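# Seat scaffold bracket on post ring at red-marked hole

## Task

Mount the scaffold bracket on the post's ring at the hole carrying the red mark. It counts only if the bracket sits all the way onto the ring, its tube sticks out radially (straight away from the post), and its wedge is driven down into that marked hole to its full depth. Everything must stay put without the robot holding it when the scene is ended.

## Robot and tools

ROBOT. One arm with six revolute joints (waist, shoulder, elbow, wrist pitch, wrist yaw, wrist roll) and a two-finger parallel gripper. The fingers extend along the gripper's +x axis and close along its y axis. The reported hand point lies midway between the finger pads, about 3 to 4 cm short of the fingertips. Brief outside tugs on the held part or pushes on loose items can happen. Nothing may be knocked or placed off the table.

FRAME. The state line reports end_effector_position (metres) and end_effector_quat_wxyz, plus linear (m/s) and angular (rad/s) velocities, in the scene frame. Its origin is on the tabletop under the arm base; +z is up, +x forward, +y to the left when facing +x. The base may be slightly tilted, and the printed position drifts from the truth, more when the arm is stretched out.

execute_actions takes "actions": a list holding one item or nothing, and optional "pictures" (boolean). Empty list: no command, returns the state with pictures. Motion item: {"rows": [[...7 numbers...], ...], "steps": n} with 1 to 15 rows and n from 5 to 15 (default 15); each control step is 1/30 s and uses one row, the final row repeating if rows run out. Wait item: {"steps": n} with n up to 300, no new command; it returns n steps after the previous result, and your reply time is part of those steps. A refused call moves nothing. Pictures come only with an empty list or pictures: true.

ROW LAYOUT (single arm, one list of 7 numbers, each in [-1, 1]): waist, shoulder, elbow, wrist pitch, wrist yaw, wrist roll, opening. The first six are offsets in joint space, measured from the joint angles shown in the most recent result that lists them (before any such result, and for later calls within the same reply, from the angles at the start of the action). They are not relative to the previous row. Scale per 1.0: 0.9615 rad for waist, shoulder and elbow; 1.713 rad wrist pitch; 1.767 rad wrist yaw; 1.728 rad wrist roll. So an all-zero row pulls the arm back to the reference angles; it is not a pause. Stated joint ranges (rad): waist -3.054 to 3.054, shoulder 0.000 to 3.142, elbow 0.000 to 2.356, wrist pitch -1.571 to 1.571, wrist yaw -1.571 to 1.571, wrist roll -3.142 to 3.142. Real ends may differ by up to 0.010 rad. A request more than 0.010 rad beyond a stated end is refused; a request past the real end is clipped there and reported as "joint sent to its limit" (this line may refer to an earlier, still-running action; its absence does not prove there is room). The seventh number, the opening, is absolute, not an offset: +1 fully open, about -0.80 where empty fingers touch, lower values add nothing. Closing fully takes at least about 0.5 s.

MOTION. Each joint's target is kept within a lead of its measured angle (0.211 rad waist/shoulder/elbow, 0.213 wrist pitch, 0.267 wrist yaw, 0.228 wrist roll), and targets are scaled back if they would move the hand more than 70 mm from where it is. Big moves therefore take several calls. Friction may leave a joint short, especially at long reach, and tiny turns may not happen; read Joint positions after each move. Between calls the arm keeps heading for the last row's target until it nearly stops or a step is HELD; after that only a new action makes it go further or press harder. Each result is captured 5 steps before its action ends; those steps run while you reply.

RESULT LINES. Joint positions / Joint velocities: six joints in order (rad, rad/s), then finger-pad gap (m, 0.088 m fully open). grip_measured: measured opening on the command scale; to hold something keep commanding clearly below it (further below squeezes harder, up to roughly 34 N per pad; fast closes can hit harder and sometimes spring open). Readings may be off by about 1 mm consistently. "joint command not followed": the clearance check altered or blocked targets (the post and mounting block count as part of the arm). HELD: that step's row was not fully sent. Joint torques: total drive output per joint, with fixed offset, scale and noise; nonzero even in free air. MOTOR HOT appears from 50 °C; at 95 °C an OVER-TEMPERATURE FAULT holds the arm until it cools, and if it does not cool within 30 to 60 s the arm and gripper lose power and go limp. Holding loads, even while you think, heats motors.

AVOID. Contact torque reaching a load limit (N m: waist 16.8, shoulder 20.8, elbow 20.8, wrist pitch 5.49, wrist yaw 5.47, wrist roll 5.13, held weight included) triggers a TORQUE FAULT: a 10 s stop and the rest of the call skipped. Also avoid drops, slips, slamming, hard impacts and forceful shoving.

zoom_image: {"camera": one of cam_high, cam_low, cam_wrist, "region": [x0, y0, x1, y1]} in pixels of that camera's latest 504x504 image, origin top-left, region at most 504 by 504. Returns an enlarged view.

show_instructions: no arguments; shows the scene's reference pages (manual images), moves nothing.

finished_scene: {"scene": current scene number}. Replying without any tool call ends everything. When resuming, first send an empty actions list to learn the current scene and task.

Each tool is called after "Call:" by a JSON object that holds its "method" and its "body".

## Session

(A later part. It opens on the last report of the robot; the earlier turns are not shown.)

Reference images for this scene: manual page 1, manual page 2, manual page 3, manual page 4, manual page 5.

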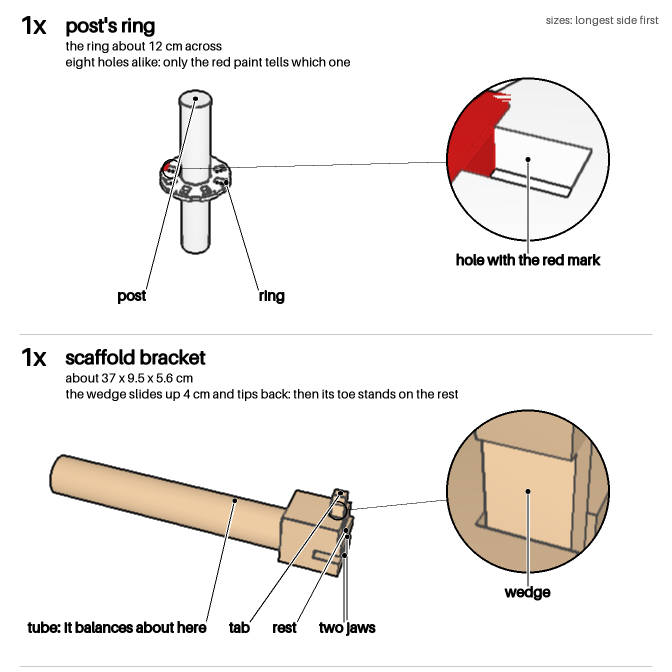

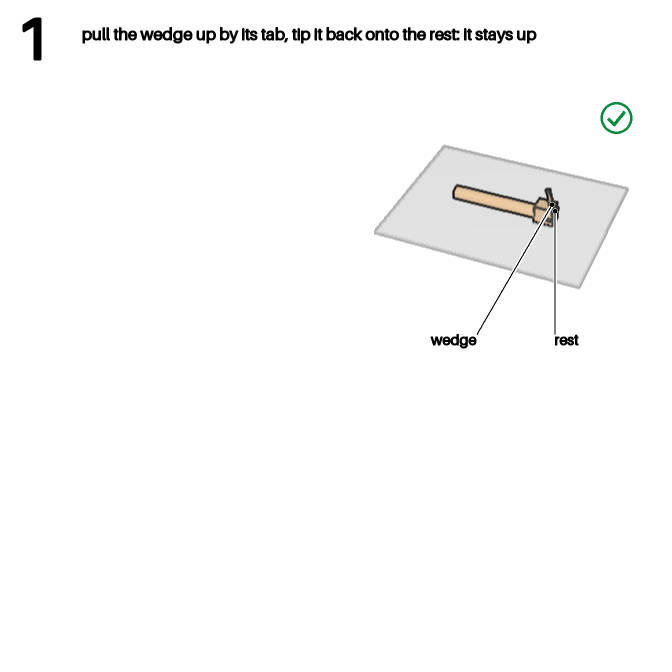

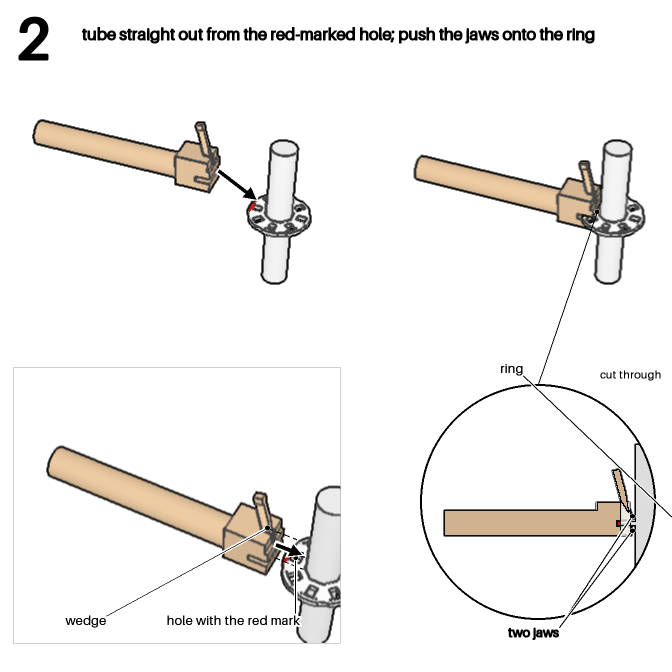

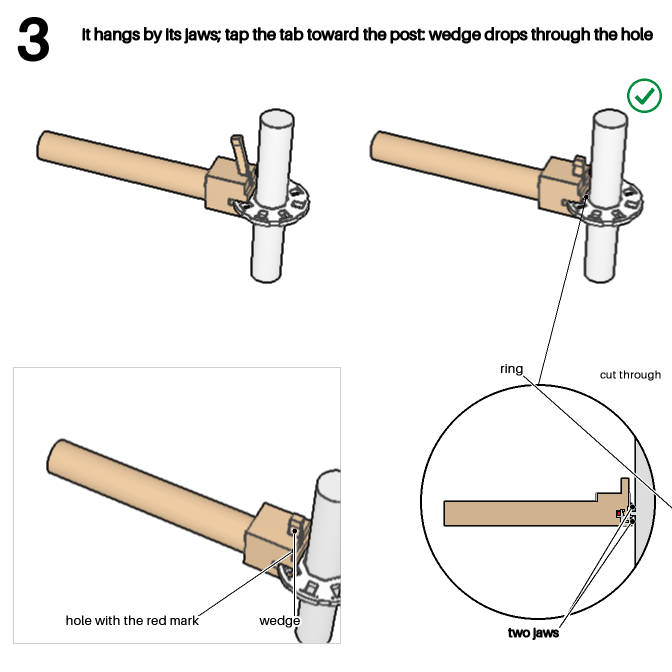

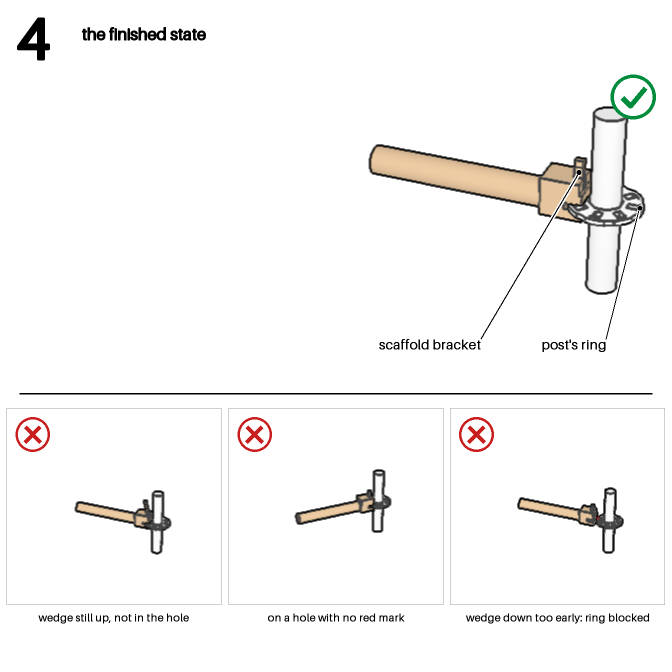

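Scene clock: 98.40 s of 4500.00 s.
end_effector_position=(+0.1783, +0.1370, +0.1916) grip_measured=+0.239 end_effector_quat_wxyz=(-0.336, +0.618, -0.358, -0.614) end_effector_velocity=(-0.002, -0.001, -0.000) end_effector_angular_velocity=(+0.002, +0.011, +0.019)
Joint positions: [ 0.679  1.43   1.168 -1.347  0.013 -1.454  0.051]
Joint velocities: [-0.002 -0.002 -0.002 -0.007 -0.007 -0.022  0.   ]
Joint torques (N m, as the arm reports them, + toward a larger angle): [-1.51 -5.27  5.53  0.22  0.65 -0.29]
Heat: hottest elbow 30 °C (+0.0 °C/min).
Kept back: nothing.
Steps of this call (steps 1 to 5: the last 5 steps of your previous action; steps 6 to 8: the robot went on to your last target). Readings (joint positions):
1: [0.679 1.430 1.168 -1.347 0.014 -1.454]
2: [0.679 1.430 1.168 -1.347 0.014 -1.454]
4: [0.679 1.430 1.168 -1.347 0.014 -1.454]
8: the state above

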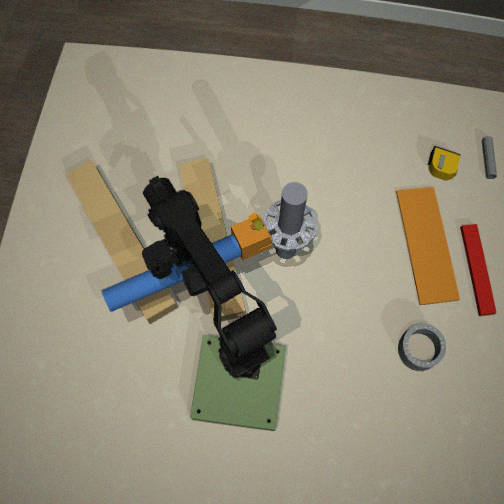

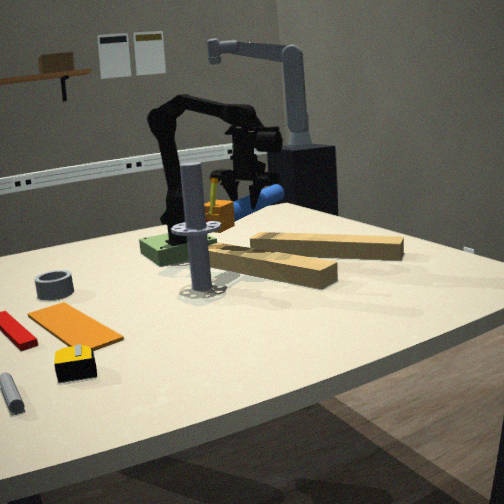

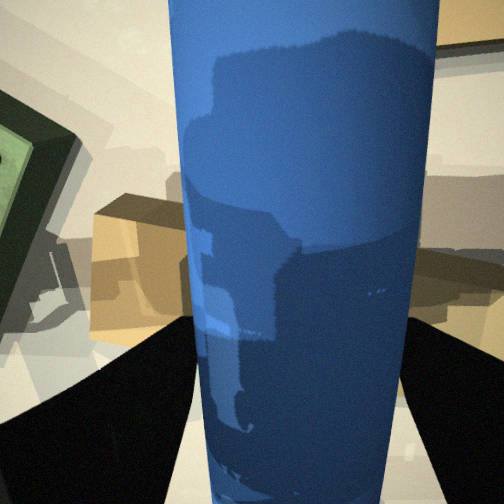

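Call:
{"method": "execute_actions", "body": {"actions": [{"rows":[[0.0,0,0.035,-0.012,-0.012,0,-1]],"steps":15}], "pictures": false}}

Call:
{"method": "execute_actions", "body": {"actions": [{"rows":[[-0.015,0,0.012,0,0,-0.008,-1],[-0.03,0,0.012,0,0,-0.017,-1],[-0.045,0,0.012,0,0,-0.025,-1]],"steps":15}], "pictures": true}}

Call:
{"method": "zoom_image", "body": {"camera": "cam_low", "region": [170, 180, 250, 250]}}

Scene clock: 99.10 s of 4500.00 s.
end_effector_position=(+0.1771, +0.1386, +0.1953) grip_measured=+0.239 end_effector_quat_wxyz=(-0.337, +0.613, -0.356, -0.620) end_effector_velocity=(-0.001, -0.000, +0.001) end_effector_angular_velocity=(+0.004, +0.007, +0.005)
Joint positions: [ 0.677  1.432  1.183 -1.363 -0.003 -1.457  0.051]
Joint velocities: [-0.002 -0.002  0.002 -0.007 -0.007 -0.007 -0.   ]
Joint torques (N m, as the arm reports them, + toward a larger angle): [ 0.11 -5.21  6.2   0.1  -0.32  0.07]
Heat: hottest elbow 30 °C (+0.0 °C/min).
Steps of this call (steps 1 to 11: the robot went on to your last target; steps 12 to 21: the first 10 steps of this action). Readings (joint positions):
12: [0.679 1.430 1.170 -1.348 0.013 -1.454]
13: [0.678 1.430 1.173 -1.352 0.013 -1.455]
15: [0.677 1.432 1.178 -1.358 0.008 -1.457]
19: [0.677 1.432 1.183 -1.363 -0.002 -1.457]
21: the state above

Scene clock: 99.60 s of 4500.00 s.
end_effector_position=(+0.1785, +0.1367, +0.1955) grip_measured=+0.238 end_effector_quat_wxyz=(-0.339, +0.606, -0.351, -0.628) end_effector_velocity=(-0.001, -0.003, -0.000) end_effector_angular_velocity=(+0.002, +0.010, +0.010)
Joint positions: [ 0.652  1.432  1.184 -1.364 -0.024 -1.487  0.051]
Joint velocities: [-0.012 -0.002 -0.002 -0.007 -0.007 -0.022 -0.001]
Joint torques (N m, as the arm reports them, + toward a larger angle): [-1.91 -5.1   5.61  0.42  0.76 -0.4 ]
Heat: hottest elbow 31 °C (+1.0 °C/min).
Steps of this call (steps 1 to 5: the last 5 steps of your previous action; steps 6 to 15: the first 10 steps of this action, its rows measured from where the robot was after step 5). Readings (joint positions):
5: [0.677 1.432 1.184 -1.363 -0.003 -1.457]
6: [0.676 1.432 1.184 -1.363 -0.003 -1.457]
7: [0.673 1.432 1.184 -1.364 -0.005 -1.462]
9: [0.660 1.432 1.184 -1.364 -0.015 -1.479]
13: [0.653 1.432 1.184 -1.364 -0.023 -1.486]
15: the state above

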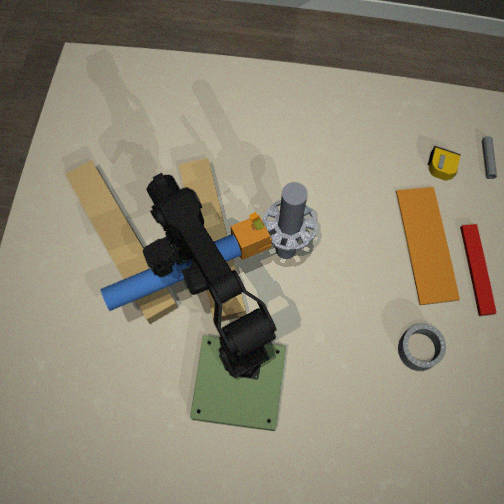

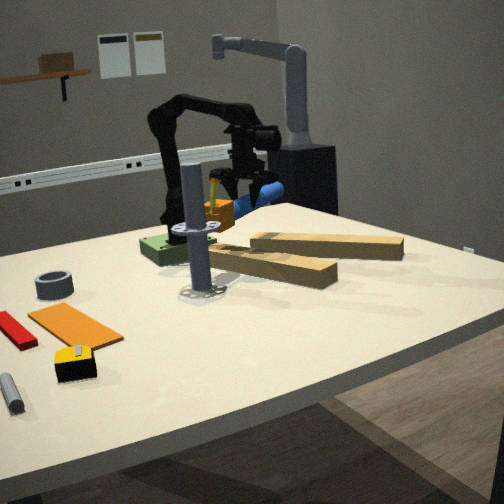

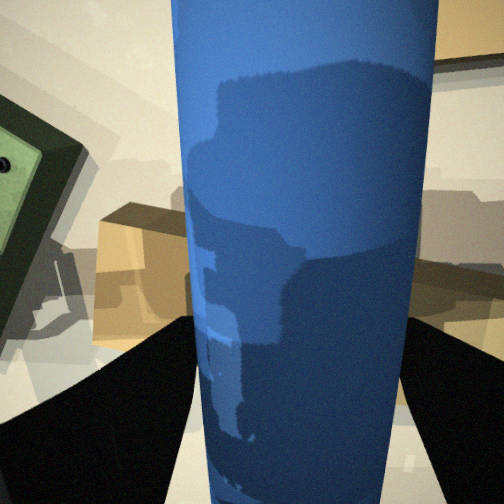

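Region (170, 180, 250, 250) of cam_low's 504x504 image, scaled by 6.300, with more detail than that image has; it fills the top 441 rows of this view, and the rest is white.

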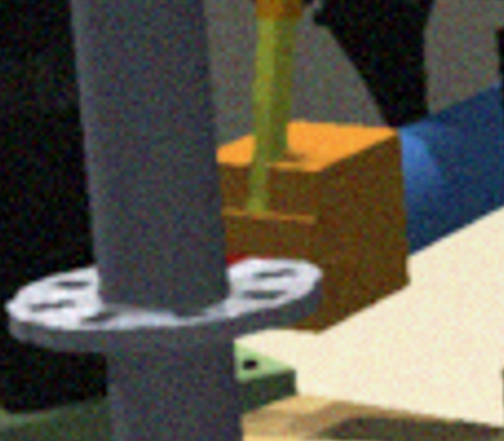

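Call:
{"method": "execute_actions", "body": {"actions": [{"rows":[[-0.02,0,0.012,0,0.02,-0.011,-1],[-0.02,0,0.012,0,0.03,-0.011,-1],[-0.02,0,0.012,0,0.04,-0.011,-1],[-0.025,0,0.012,0,0.04,-0.014,-1],[-0.03,0,0.012,0,0.04,-0.017,-1],[-0.04,0,0.012,0,0.045,-0.022,-1]],"steps":15}], "pictures": false}}

Call:
{"method": "execute_actions", "body": {"actions": [{"steps":8}], "pictures": true}}

Call:
{"method": "zoom_image", "body": {"camera": "cam_low", "region": [170, 180, 250, 250]}}

Scene clock: 100.63 s of 4500.00 s.
end_effector_position=(+0.1898, +0.1225, +0.1948) grip_measured=+0.235 end_effector_quat_wxyz=(-0.329, +0.628, -0.361, -0.606) end_effector_velocity=(+0.022, -0.031, -0.003) end_effector_angular_velocity=(-0.057, -0.029, -0.101)
Joint positions: [ 0.619  1.435  1.184 -1.36   0.045 -1.52   0.051]
Joint velocities: [-0.125  0.012 -0.002  0.007  0.066 -0.022 -0.   ]
Joint torques (N m, as the arm reports them, + toward a larger angle): [ 0.31 -5.67  5.59  0.1   0.17 -0.11]
Heat: hottest elbow 31 °C (+1.0 °C/min).
Steps of this call (steps 1 to 5: the last 5 steps of your previous action; steps 6 to 15: the robot went on to your last target; steps 16 to 21: nothing new was sent; steps 22 to 31: the first 10 steps of this action). Readings (joint positions):
22: [0.651 1.432 1.184 -1.364 -0.025 -1.488]
23: [0.651 1.432 1.184 -1.364 -0.025 -1.488]
25: [0.652 1.432 1.184 -1.364 -0.024 -1.490]
29: [0.632 1.434 1.184 -1.361 0.035 -1.518]
31: the state above

Scene clock: 100.90 s of 4500.00 s.
end_effector_position=(+0.1905, +0.1216, +0.1948) grip_measured=+0.235 end_effector_quat_wxyz=(-0.328, +0.628, -0.362, -0.605) end_effector_velocity=(+0.001, -0.001, -0.001) end_effector_angular_velocity=(-0.005, -0.006, +0.005)
Joint positions: [ 0.615  1.436  1.184 -1.36   0.047 -1.523  0.05 ]
Joint velocities: [-0.002 -0.002 -0.007  0.007  0.007 -0.007 -0.   ]
Joint torques (N m, as the arm reports them, + toward a larger angle): [-0.15 -5.63  5.51  0.11  0.27 -0.08]
Heat: hottest elbow 31 °C (+1.0 °C/min).
Kept back: nothing.
Steps of this call (steps 1 to 5: the last 5 steps of your previous action; steps 6 to 8: the robot went on to your last target). Readings (joint positions):
1: [0.615 1.436 1.184 -1.360 0.047 -1.520]
2: [0.615 1.436 1.184 -1.360 0.047 -1.521]
4: [0.615 1.436 1.184 -1.360 0.047 -1.522]
8: the state above

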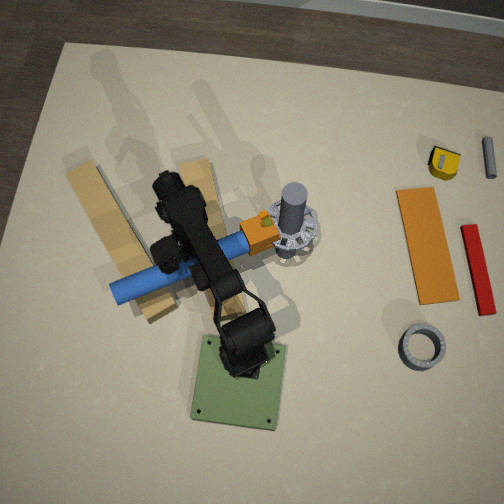

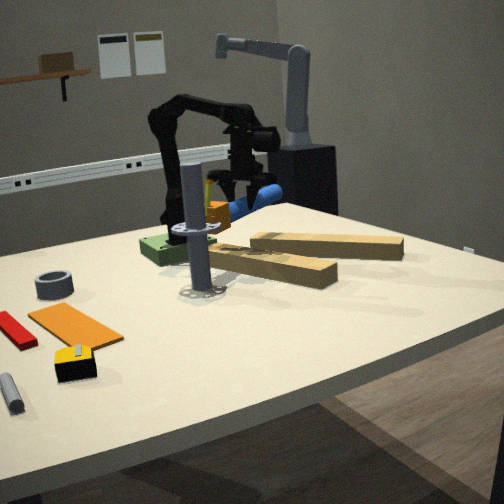

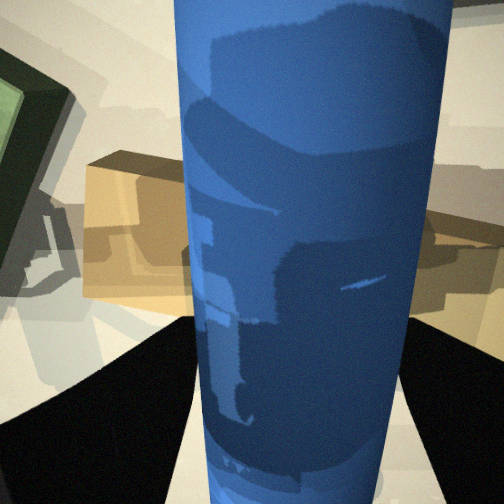

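Region (170, 180, 250, 250) of cam_low's 504x504 image, scaled by 6.300, with more detail than that image has; it fills the top 441 rows of this view, and the rest is white.

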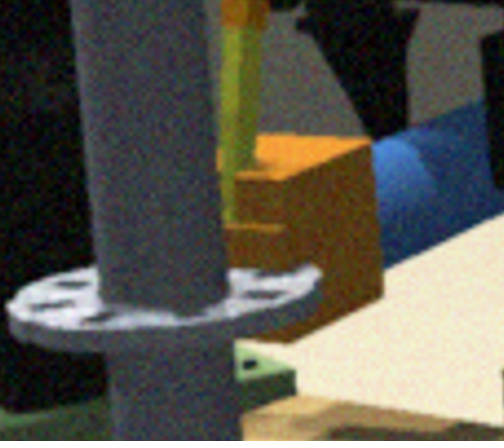

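Call:
{"method": "execute_actions", "body": {"actions": [{"rows":[[-0.015,0,0.012,0,0.005,-0.008,-1],[-0.03,0,0.012,0,0.005,-0.017,-1],[-0.04,0,0.012,0,0.005,-0.022,-1]],"steps":15}], "pictures": false}}

Call:
{"method": "execute_actions", "body": {"actions": [{"steps":8}], "pictures": true}}

Call:
{"method": "zoom_image", "body": {"camera": "cam_high", "region": [180, 180, 320, 290]}}

Scene clock: 101.50 s of 4500.00 s.
end_effector_position=(+0.1933, +0.1172, +0.1943) grip_measured=+0.235 end_effector_quat_wxyz=(-0.327, +0.627, -0.361, -0.608) end_effector_velocity=(-0.002, -0.001, -0.001) end_effector_angular_velocity=(-0.000, +0.015, +0.005)
Joint positions: [ 0.589  1.438  1.184 -1.36   0.043 -1.552  0.051]
Joint velocities: [-0.002  0.002 -0.002 -0.007 -0.007 -0.007 -0.   ]
Joint torques (N m, as the arm reports them, + toward a larger angle): [-1.33 -5.33  5.59  0.39  0.47 -0.27]
Heat: hottest elbow 31 °C (+1.0 °C/min).
Steps of this call (steps 1 to 8: the robot went on to your last target; steps 9 to 18: the first 10 steps of this action). Readings (joint positions):
9: [0.614 1.436 1.184 -1.360 0.047 -1.525]
10: [0.610 1.437 1.184 -1.360 0.047 -1.532]
12: [0.595 1.438 1.184 -1.360 0.048 -1.547]
16: [0.589 1.438 1.184 -1.360 0.043 -1.551]
18: the state above

Scene clock: 101.77 s of 4500.00 s.
end_effector_position=(+0.1933, +0.1172, +0.1943) grip_measured=+0.235 end_effector_quat_wxyz=(-0.327, +0.626, -0.361, -0.608) end_effector_velocity=(-0.003, -0.005, +0.000) end_effector_angular_velocity=(-0.018, +0.015, +0.000)
Joint positions: [ 0.589  1.438  1.184 -1.36   0.043 -1.552  0.051]
Joint velocities: [-0.007 -0.002 -0.002 -0.022  0.007 -0.007  0.   ]
Joint torques (N m, as the arm reports them, + toward a larger angle): [-1.26 -5.32  5.56  0.39  0.46 -0.28]
Heat: hottest elbow 31 °C (+1.0 °C/min).
Kept back: nothing.
Steps of this call (steps 1 to 5: the last 5 steps of your previous action; steps 6 to 8: the robot went on to your last target). Readings (joint positions):
1: [0.589 1.438 1.184 -1.360 0.043 -1.552]
2: [0.589 1.438 1.184 -1.360 0.043 -1.552]
4: [0.589 1.438 1.184 -1.360 0.043 -1.552]
8: the state above

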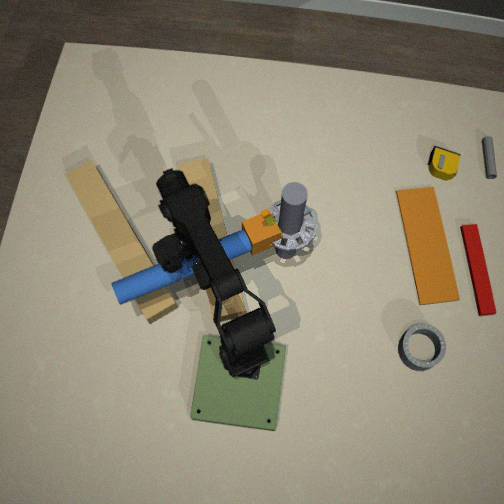

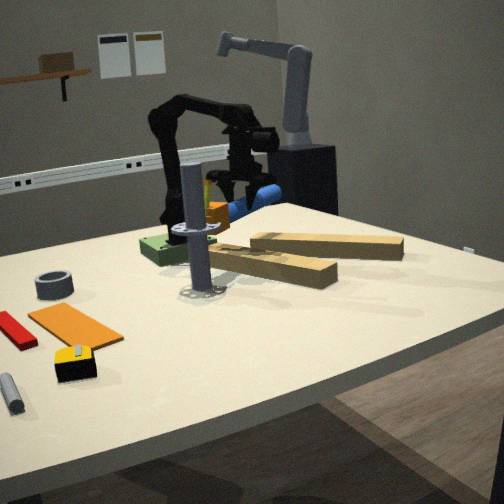

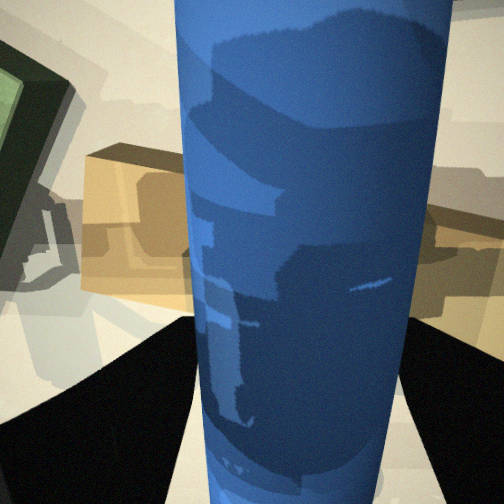

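Region (180, 180, 320, 290) of cam_high's 504x504 image, scaled by 3.600, with more detail than that image has; it fills the top 396 rows of this view, and the rest is white.

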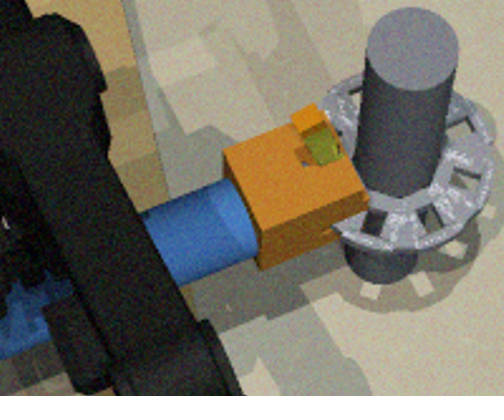

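Call:
{"method": "execute_actions", "body": {"actions": [{"rows":[[0,0,0.012,0,0,0,0.15],[0,0,0.012,0,0,0,0.2],[0,0,0.012,0,0,0,0.3],[0,0,0.012,0,0,0,0.5],[0,0,0.012,0,0,0,0.95]],"steps":15}], "pictures": false}}

Call:
{"method": "execute_actions", "body": {"actions": [{"rows":[[0,0,0.04,-0.02,0,0,0.95],[0,0,0.1,-0.055,0,0,0.95],[0,0,0.18,-0.1,0,0,0.95],[0,0,0.25,-0.12,0,0,0.95]],"steps":15}], "pictures": false}}

Call:
{"method": "execute_actions", "body": {"actions": [{"steps":10}], "pictures": true}}

Scene clock: 102.33 s of 4500.00 s.
end_effector_position=(+0.1933, +0.1172, +0.1943) grip_measured=+0.243 end_effector_quat_wxyz=(-0.327, +0.626, -0.361, -0.609) end_effector_velocity=(-0.004, -0.004, +0.000) end_effector_angular_velocity=(-0.018, +0.014, -0.010)
Joint positions: [ 0.588  1.438  1.184 -1.36   0.042 -1.553  0.051]
Joint velocities: [-0.002 -0.002 -0.002 -0.022  0.007  0.007  0.041]
Joint torques (N m, as the arm reports them, + toward a larger angle): [-0.02 -5.09  5.67  0.4  -0.11  0.  ]
Heat: hottest elbow 31 °C (+1.0 °C/min).
Steps of this call (steps 1 to 7: the robot went on to your last target; steps 8 to 17: the first 10 steps of this action). Readings (joint positions):
8: [0.588 1.438 1.184 -1.360 0.042 -1.553]
9: [0.588 1.438 1.184 -1.360 0.042 -1.553]
11: [0.588 1.438 1.184 -1.360 0.042 -1.553]
15: [0.588 1.438 1.184 -1.360 0.042 -1.553]
17: the state above

Scene clock: 102.83 s of 4500.00 s.
end_effector_position=(+0.1947, +0.1182, +0.2544) grip_measured=+0.949 end_effector_quat_wxyz=(-0.343, +0.634, -0.346, -0.600) end_effector_velocity=(-0.008, -0.007, +0.012) end_effector_angular_velocity=(-0.024, +0.023, +0.005)
Joint positions: [ 0.588  1.431  1.419 -1.553  0.042 -1.553  0.086]
Joint velocities: [-0.002 -0.002  0.046 -0.081  0.007 -0.007 -0.   ]
Joint torques (N m, as the arm reports them, + toward a larger angle): [-0.05 -4.12  4.91  0.28 -0.11 -0.01]
Heat: hottest elbow 31 °C (+1.0 °C/min).
Steps of this call (steps 1 to 5: the last 5 steps of your previous action; steps 6 to 15: the first 10 steps of this action, its rows measured from where the robot was after step 5). Readings (joint positions):
5: [0.588 1.438 1.189 -1.360 0.042 -1.553]
6: [0.588 1.438 1.193 -1.365 0.042 -1.553]
7: [0.588 1.440 1.208 -1.387 0.042 -1.553]
9: [0.588 1.446 1.282 -1.472 0.042 -1.553]
13: [0.588 1.433 1.408 -1.538 0.042 -1.553]
15: the state above

Scene clock: 103.17 s of 4500.00 s.
end_effector_position=(+0.1933, +0.1173, +0.2543) grip_measured=+0.950 end_effector_quat_wxyz=(-0.340, +0.633, -0.349, -0.602) end_effector_velocity=(-0.000, -0.002, +0.001) end_effector_angular_velocity=(-0.008, -0.002, +0.005)
Joint positions: [ 0.588  1.433  1.421 -1.562  0.042 -1.553  0.086]
Joint velocities: [-0.002 -0.002  0.002 -0.007  0.007 -0.007  0.   ]
Joint torques (N m, as the arm reports them, + toward a larger angle): [-0.04 -4.41  5.16  0.25 -0.11 -0.01]
Heat: hottest elbow 31 °C (+1.0 °C/min).
Kept back: nothing.
Steps of this call (steps 1 to 5: the last 5 steps of your previous action; steps 6 to 10: the robot went on to your last target). Readings (joint positions):
1: [0.588 1.432 1.420 -1.555 0.042 -1.553]
2: [0.588 1.433 1.420 -1.557 0.042 -1.553]
4: [0.588 1.433 1.420 -1.560 0.042 -1.553]
8: [0.588 1.433 1.421 -1.561 0.042 -1.553]
10: the state above

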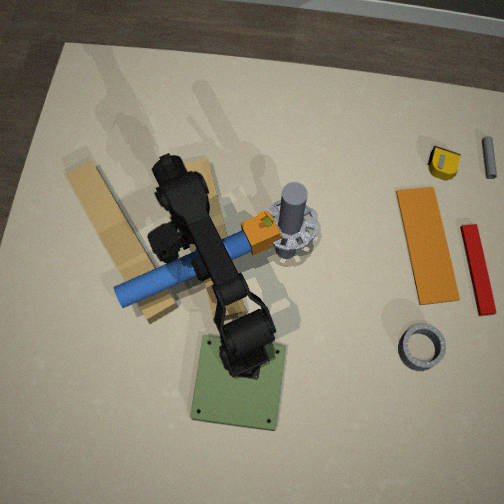

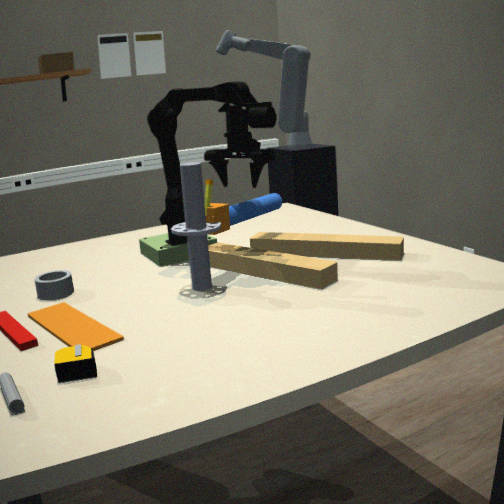

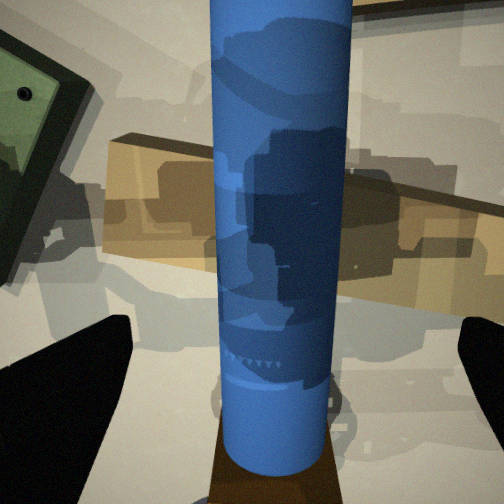

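Call:
{"method": "execute_actions", "body": {"actions": [{"rows":[[0,-0.076,0.1,0,0,0,-0.9],[0,-0.076,0.1,0,0,0,-0.9],[0,-0.076,0.1,0,0,0,-0.9],[0,-0.076,0.1,0,0,0,-0.9],[0,-0.076,0.1,0,0,0,-0.9],[0,-0.076,0.1,0,0,0,-0.9],[-0.02,-0.076,0.1,0,0.05,-0.01,-0.9],[-0.045,-0.076,0.1,0,0.1,-0.025,-0.9],[-0.071,-0.076,0.1,0,0.146,-0.039,-0.9]],"steps":15}], "pictures": false}}

Call:
{"method": "execute_actions", "body": {"actions": [{"steps":12}], "pictures": true}}

Call:
{"method": "zoom_image", "body": {"camera": "cam_low", "region": [150, 120, 290, 250]}}

Scene clock: 104.77 s of 4500.00 s.
end_effector_position=(+0.2120, +0.0913, +0.2975) grip_measured=-0.212 end_effector_quat_wxyz=(-0.363, +0.704, -0.328, -0.516) end_effector_velocity=(+0.134, -0.260, +0.027) end_effector_angular_velocity=(-1.122, -0.535, -0.402)
Joint positions: [ 0.553  1.357  1.514 -1.562  0.203 -1.592  0.029]
Joint velocities: [-0.491  0.042 -0.002 -0.007  1.209 -0.315 -0.175]
Joint torques (N m, as the arm reports them, + toward a larger angle): [ 0.24 -4.2   4.65  0.8   0.04 -0.05]
Heat: hottest elbow 31 °C (+1.0 °C/min).
Steps of this call (steps 1 to 15: the robot went on to your last target; steps 16 to 38: nothing new was sent; steps 39 to 48: the first 10 steps of this action). Readings (joint positions):
39: [0.588 1.426 1.432 -1.565 0.042 -1.553]
40: [0.588 1.421 1.448 -1.566 0.042 -1.553]
42: [0.588 1.393 1.484 -1.562 0.042 -1.553]
46: [0.583 1.357 1.514 -1.562 0.097 -1.565]
48: the state above

Scene clock: 105.17 s of 4500.00 s.
end_effector_position=(+0.2209, +0.0728, +0.3007) grip_measured=-0.785 end_effector_quat_wxyz=(-0.345, +0.725, -0.350, -0.482) end_effector_velocity=(-0.001, -0.003, -0.000) end_effector_angular_velocity=(-0.012, +0.004, +0.003)
Joint positions: [ 0.523  1.359  1.515 -1.562  0.296 -1.618  0.001]
Joint velocities: [-0.002 -0.002 -0.002 -0.007  0.007 -0.007 -0.   ]
Joint torques (N m, as the arm reports them, + toward a larger angle): [-0.33 -4.13  4.69  0.78  0.24 -0.07]
Heat: hottest elbow 31 °C (+1.0 °C/min).
Kept back: nothing.
Steps of this call (steps 1 to 5: the last 5 steps of your previous action; steps 6 to 12: the robot went on to your last target). Readings (joint positions):
1: [0.539 1.358 1.515 -1.562 0.235 -1.600]
2: [0.530 1.359 1.515 -1.562 0.255 -1.606]
4: [0.524 1.359 1.515 -1.562 0.277 -1.612]
8: [0.524 1.359 1.515 -1.562 0.292 -1.617]
12: the state above

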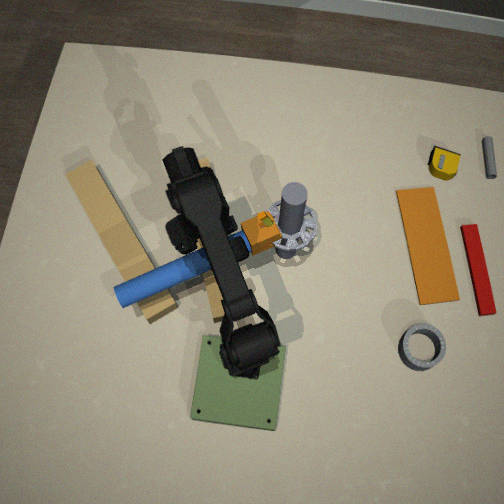

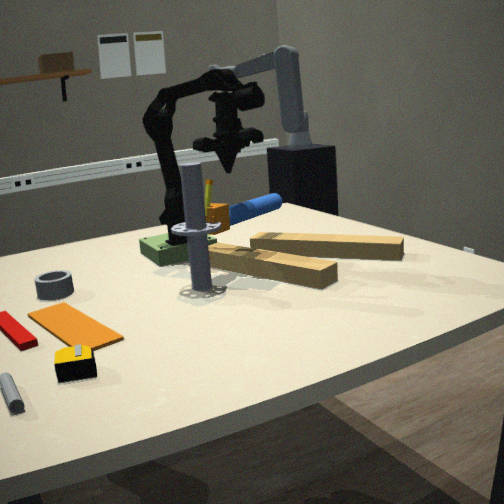

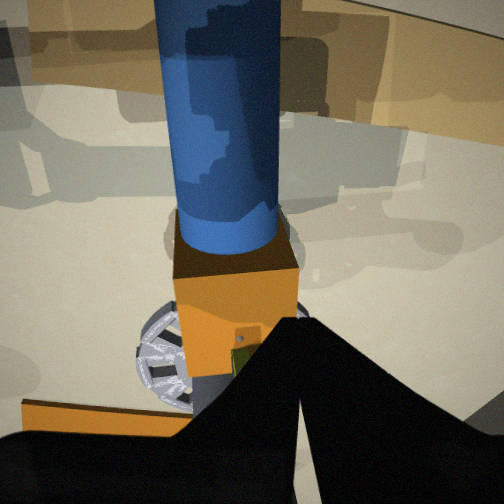

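Region (150, 120, 290, 250) of cam_low's 504x504 image, scaled by 3.600, with more detail than that image has; it fills the top 468 rows of this view, and the rest is white.

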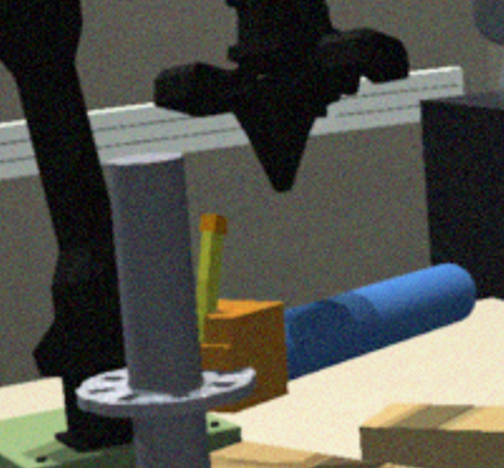

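Call:
{"method": "execute_actions", "body": {"actions": [{"rows":[[0,-0.02,-0.095,0,0,0,-0.9]],"steps":15}], "pictures": false}}

Call:
{"method": "execute_actions", "body": {"actions": [{"steps":8}], "pictures": true}}

Call:
{"method": "zoom_image", "body": {"camera": "cam_low", "region": [150, 120, 290, 250]}}

Call:
{"method": "zoom_image", "body": {"camera": "cam_high", "region": [180, 160, 320, 290]}}

Scene clock: 106.30 s of 4500.00 s.
end_effector_position=(+0.2107, +0.0668, +0.2819) grip_measured=-0.785 end_effector_quat_wxyz=(-0.322, +0.716, -0.368, -0.498) end_effector_velocity=(-0.001, -0.000, -0.002) end_effector_angular_velocity=(+0.006, +0.003, +0.005)
Joint positions: [ 0.523  1.345  1.433 -1.564  0.297 -1.618  0.001]
Joint velocities: [-0.002 -0.007 -0.012  0.007 -0.007 -0.007  0.   ]
Joint torques (N m, as the arm reports them, + toward a larger angle): [-0.02 -4.87  3.73  0.79  0.07  0.  ]
Heat: hottest elbow 31 °C (+1.0 °C/min).
Steps of this call (steps 1 to 24: the robot went on to your last target; steps 25 to 34: the first 10 steps of this action). Readings (joint positions):
25: [0.523 1.356 1.504 -1.558 0.297 -1.618]
26: [0.523 1.350 1.485 -1.556 0.297 -1.618]
28: [0.523 1.346 1.453 -1.564 0.297 -1.618]
32: [0.523 1.345 1.433 -1.564 0.297 -1.618]
34: the state above

Scene clock: 106.57 s of 4500.00 s.
end_effector_position=(+0.2106, +0.0667, +0.2816) grip_measured=-0.785 end_effector_quat_wxyz=(-0.321, +0.716, -0.369, -0.498) end_effector_velocity=(-0.006, -0.001, -0.001) end_effector_angular_velocity=(+0.013, +0.024, -0.007)
Joint positions: [ 0.523  1.345  1.432 -1.564  0.297 -1.618  0.001]
Joint velocities: [-0.002 -0.007 -0.002 -0.022 -0.022  0.007 -0.001]
Joint torques (N m, as the arm reports them, + toward a larger angle): [-0.03 -4.94  3.76  0.78  0.05  0.  ]
Heat: hottest elbow 31 °C (+1.0 °C/min).
Kept back: nothing.
Steps of this call (steps 1 to 5: the last 5 steps of your previous action; steps 6 to 8: the robot went on to your last target). Readings (joint positions):
1: [0.523 1.345 1.433 -1.564 0.297 -1.618]
2: [0.523 1.345 1.433 -1.564 0.297 -1.618]
4: [0.523 1.345 1.432 -1.564 0.297 -1.618]
8: the state above

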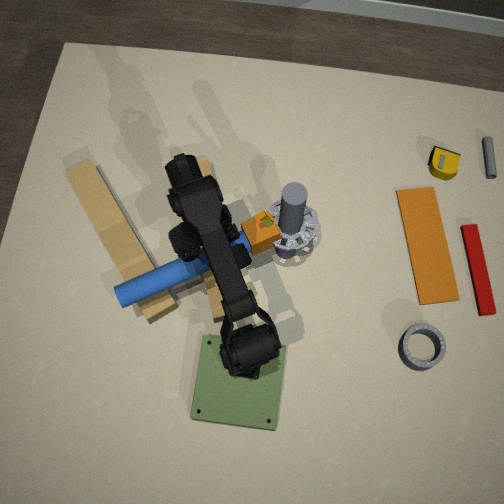

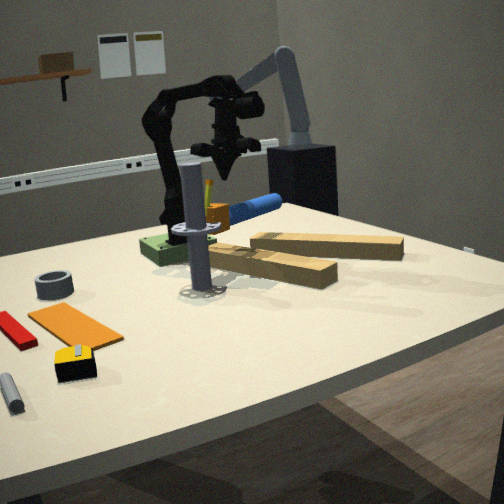

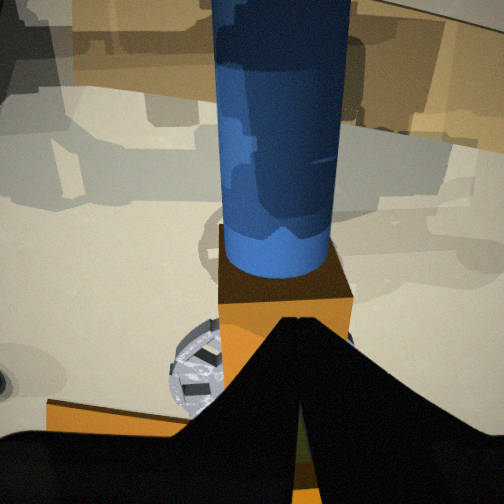

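Region (150, 120, 290, 250) of cam_low's 504x504 image, scaled by 3.600, with more detail than that image has; it fills the top 468 rows of this view, and the rest is white.

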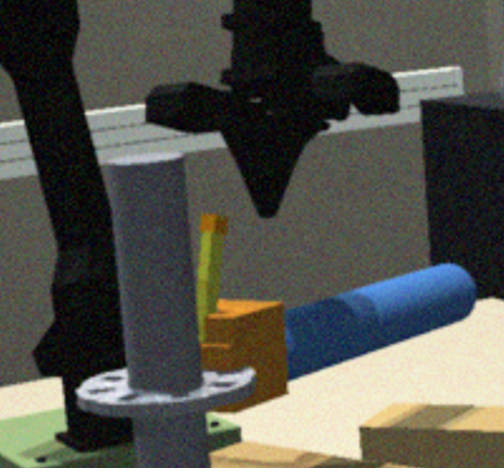

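Region (180, 160, 320, 290) of cam_high's 504x504 image, scaled by 3.600, with more detail than that image has; it fills the top 468 rows of this view, and the rest is white.

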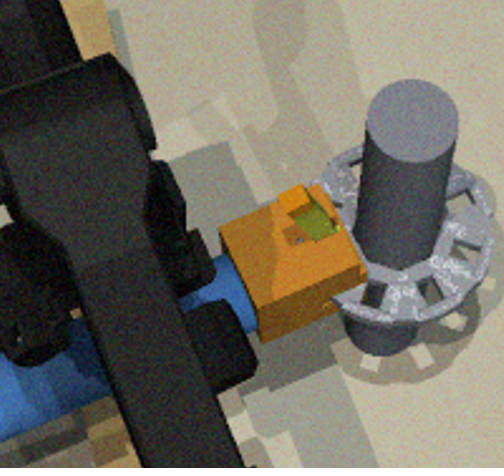

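Call:
{"method": "execute_actions", "body": {"actions": [{"rows":[[0,0.01,-0.03,0.025,0,0,-0.9],[0,0.02,-0.03,0.03,0,0,-0.9],[-0.03,0.026,-0.03,0.032,0,-0.017,-0.9],[-0.06,0.026,-0.03,0.032,0,-0.035,-0.9],[-0.09,0.026,-0.03,0.032,0,-0.052,-0.9],[-0.125,0.026,-0.03,0.032,0,-0.07,-0.9]],"steps":15}], "pictures": false}}

Call:
{"method": "execute_actions", "body": {"actions": [{"steps":8}], "pictures": true}}

Call:
{"method": "zoom_image", "body": {"camera": "cam_low", "region": [150, 120, 290, 250]}}

Scene clock: 107.47 s of 4500.00 s.
end_effector_position=(+0.2262, +0.0468, +0.2728) grip_measured=-0.785 end_effector_quat_wxyz=(-0.314, +0.713, -0.380, -0.499) end_effector_velocity=(+0.010, -0.028, +0.001) end_effector_angular_velocity=(-0.030, +0.013, +0.021)
Joint positions: [ 0.413  1.366  1.41  -1.514  0.297 -1.724  0.001]
Joint velocities: [-0.125 -0.002 -0.002  0.022  0.007 -0.154  0.   ]
Joint torques (N m, as the arm reports them, + toward a larger angle): [ 0.1  -4.06  3.9   0.92  0.1  -0.09]
Heat: hottest elbow 31 °C (+1.0 °C/min).
Steps of this call (steps 1 to 15: the robot went on to your last target; steps 16 to 17: nothing new was sent; steps 18 to 27: the first 10 steps of this action). Readings (joint positions):
18: [0.523 1.345 1.428 -1.558 0.297 -1.618]
19: [0.523 1.345 1.424 -1.545 0.297 -1.618]
21: [0.511 1.352 1.418 -1.526 0.297 -1.638]
25: [0.430 1.365 1.410 -1.515 0.297 -1.710]
27: the state above

Scene clock: 107.73 s of 4500.00 s.
end_effector_position=(+0.2268, +0.0455, +0.2728) grip_measured=-0.785 end_effector_quat_wxyz=(-0.312, +0.714, -0.378, -0.500) end_effector_velocity=(-0.002, -0.000, -0.001) end_effector_angular_velocity=(-0.001, +0.015, +0.019)
Joint positions: [ 0.406  1.366  1.41  -1.512  0.296 -1.736  0.001]
Joint velocities: [-0.002 -0.002 -0.002 -0.007 -0.007 -0.022 -0.   ]
Joint torques (N m, as the arm reports them, + toward a larger angle): [-0.38 -4.08  3.88  0.92  0.11 -0.08]
Heat: hottest elbow 31 °C (+1.0 °C/min).
Kept back: nothing.
Steps of this call (steps 1 to 5: the last 5 steps of your previous action; steps 6 to 8: the robot went on to your last target). Readings (joint positions):
1: [0.410 1.366 1.410 -1.513 0.297 -1.728]
2: [0.408 1.366 1.410 -1.513 0.296 -1.731]
4: [0.407 1.366 1.410 -1.512 0.296 -1.734]
8: the state above

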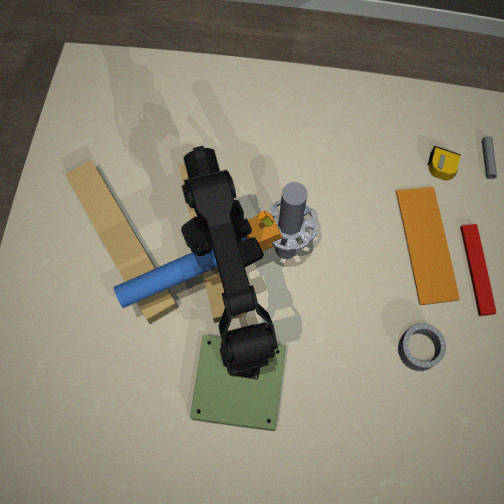

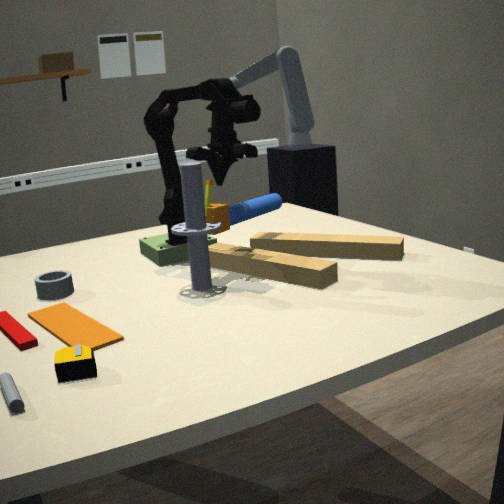

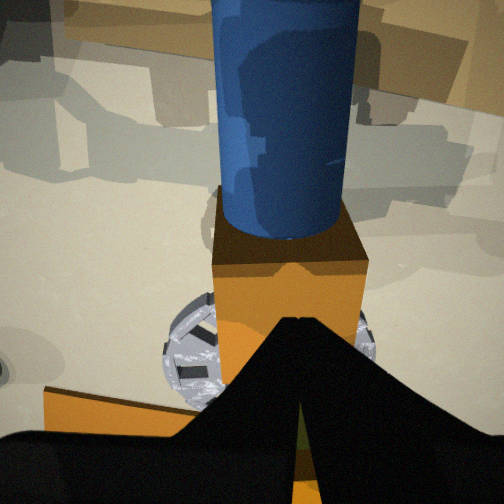

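Region (150, 120, 290, 250) of cam_low's 504x504 image, scaled by 3.600, with more detail than that image has; it fills the top 468 rows of this view, and the rest is white.

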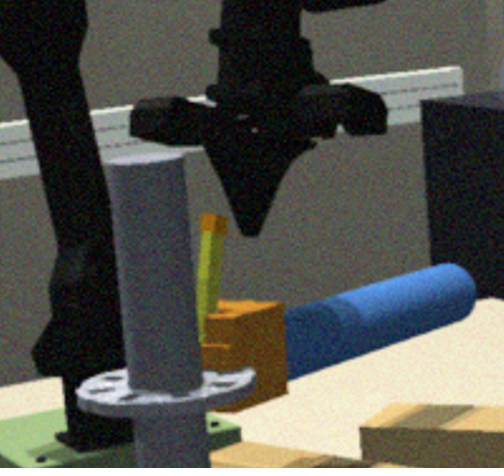

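Continue sweeping.

Call:
{"method": "execute_actions", "body": {"actions": [{"rows":[[-0.03,0.008,0,0.004,0,-0.017,-0.9],[-0.06,0.016,0,0.008,0,-0.035,-0.9],[-0.09,0.024,0,0.012,0,-0.052,-0.9],[-0.125,0.03,0,0.015,0,-0.07,-0.9]],"steps":15}], "pictures": false}}

Call:
{"method": "execute_actions", "body": {"actions": [{"steps":8}], "pictures": true}}

Call:
{"method": "zoom_image", "body": {"camera": "cam_low", "region": [150, 120, 290, 250]}}

Scene clock: 108.40 s of 4500.00 s.
end_effector_position=(+0.2377, +0.0209, +0.2683) grip_measured=-0.785 end_effector_quat_wxyz=(-0.300, +0.708, -0.391, -0.505) end_effector_velocity=(-0.006, -0.006, -0.003) end_effector_angular_velocity=(-0.001, +0.052, +0.047)
Joint positions: [ 0.291  1.389  1.41  -1.49   0.296 -1.849  0.001]
Joint velocities: [-0.032 -0.002 -0.007 -0.022 -0.022 -0.081 -0.   ]
Joint torques (N m, as the arm reports them, + toward a larger angle): [-0.19 -4.13  4.55  0.87  0.11 -0.08]
Heat: hottest elbow 30 °C (+0.0 °C/min).
Steps of this call (steps 1 to 10: the robot went on to your last target; steps 11 to 20: the first 10 steps of this action). Readings (joint positions):
11: [0.403 1.366 1.410 -1.511 0.297 -1.743]
12: [0.393 1.367 1.410 -1.509 0.296 -1.757]
14: [0.354 1.373 1.410 -1.500 0.297 -1.799]
18: [0.295 1.388 1.410 -1.492 0.296 -1.842]
20: the state above

Scene clock: 108.67 s of 4500.00 s.
end_effector_position=(+0.2380, +0.0204, +0.2683) grip_measured=-0.785 end_effector_quat_wxyz=(-0.299, +0.709, -0.390, -0.506) end_effector_velocity=(-0.005, -0.001, -0.001) end_effector_angular_velocity=(-0.000, +0.025, +0.005)
Joint positions: [ 0.289  1.389  1.41  -1.49   0.296 -1.855  0.001]
Joint velocities: [-0.002 -0.002 -0.002 -0.022 -0.007 -0.007 -0.   ]
Joint torques (N m, as the arm reports them, + toward a larger angle): [-0.39 -4.12  4.52  0.88  0.11 -0.09]
Heat: hottest elbow 30 °C (+0.0 °C/min).
Kept back: nothing.
Steps of this call (steps 1 to 5: the last 5 steps of your previous action; steps 6 to 8: the robot went on to your last target). Readings (joint positions):
1: [0.290 1.389 1.410 -1.490 0.296 -1.851]
2: [0.290 1.389 1.410 -1.490 0.296 -1.852]
4: [0.289 1.389 1.410 -1.490 0.296 -1.854]
8: the state above

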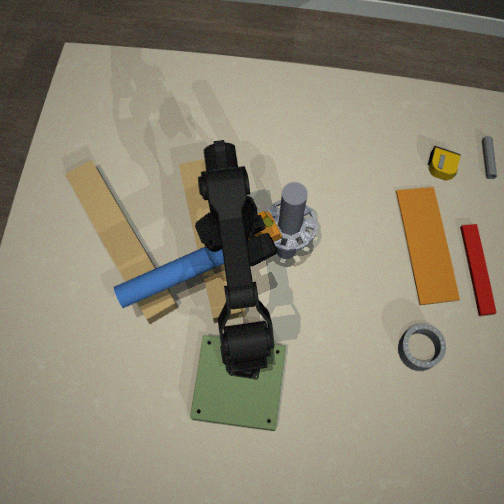

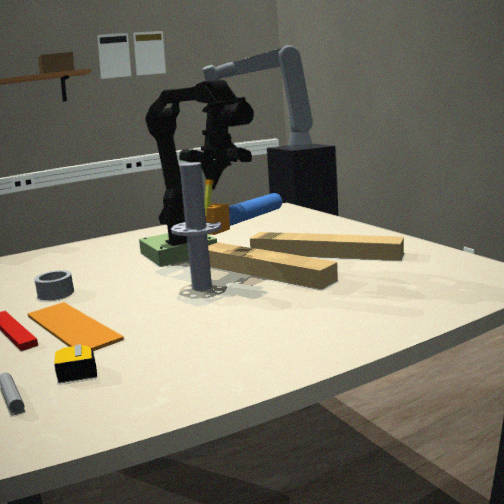

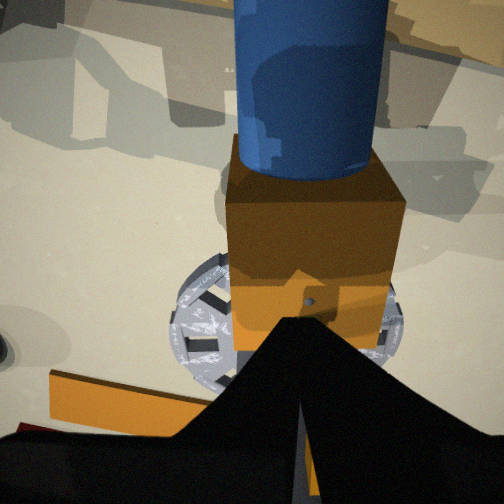

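Region (150, 120, 290, 250) of cam_low's 504x504 image, scaled by 3.600, with more detail than that image has; it fills the top 468 rows of this view, and the rest is white.

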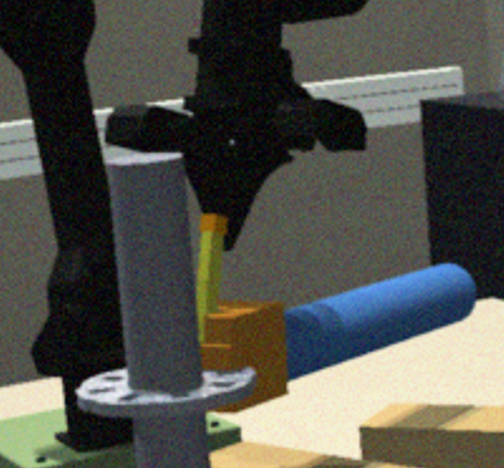

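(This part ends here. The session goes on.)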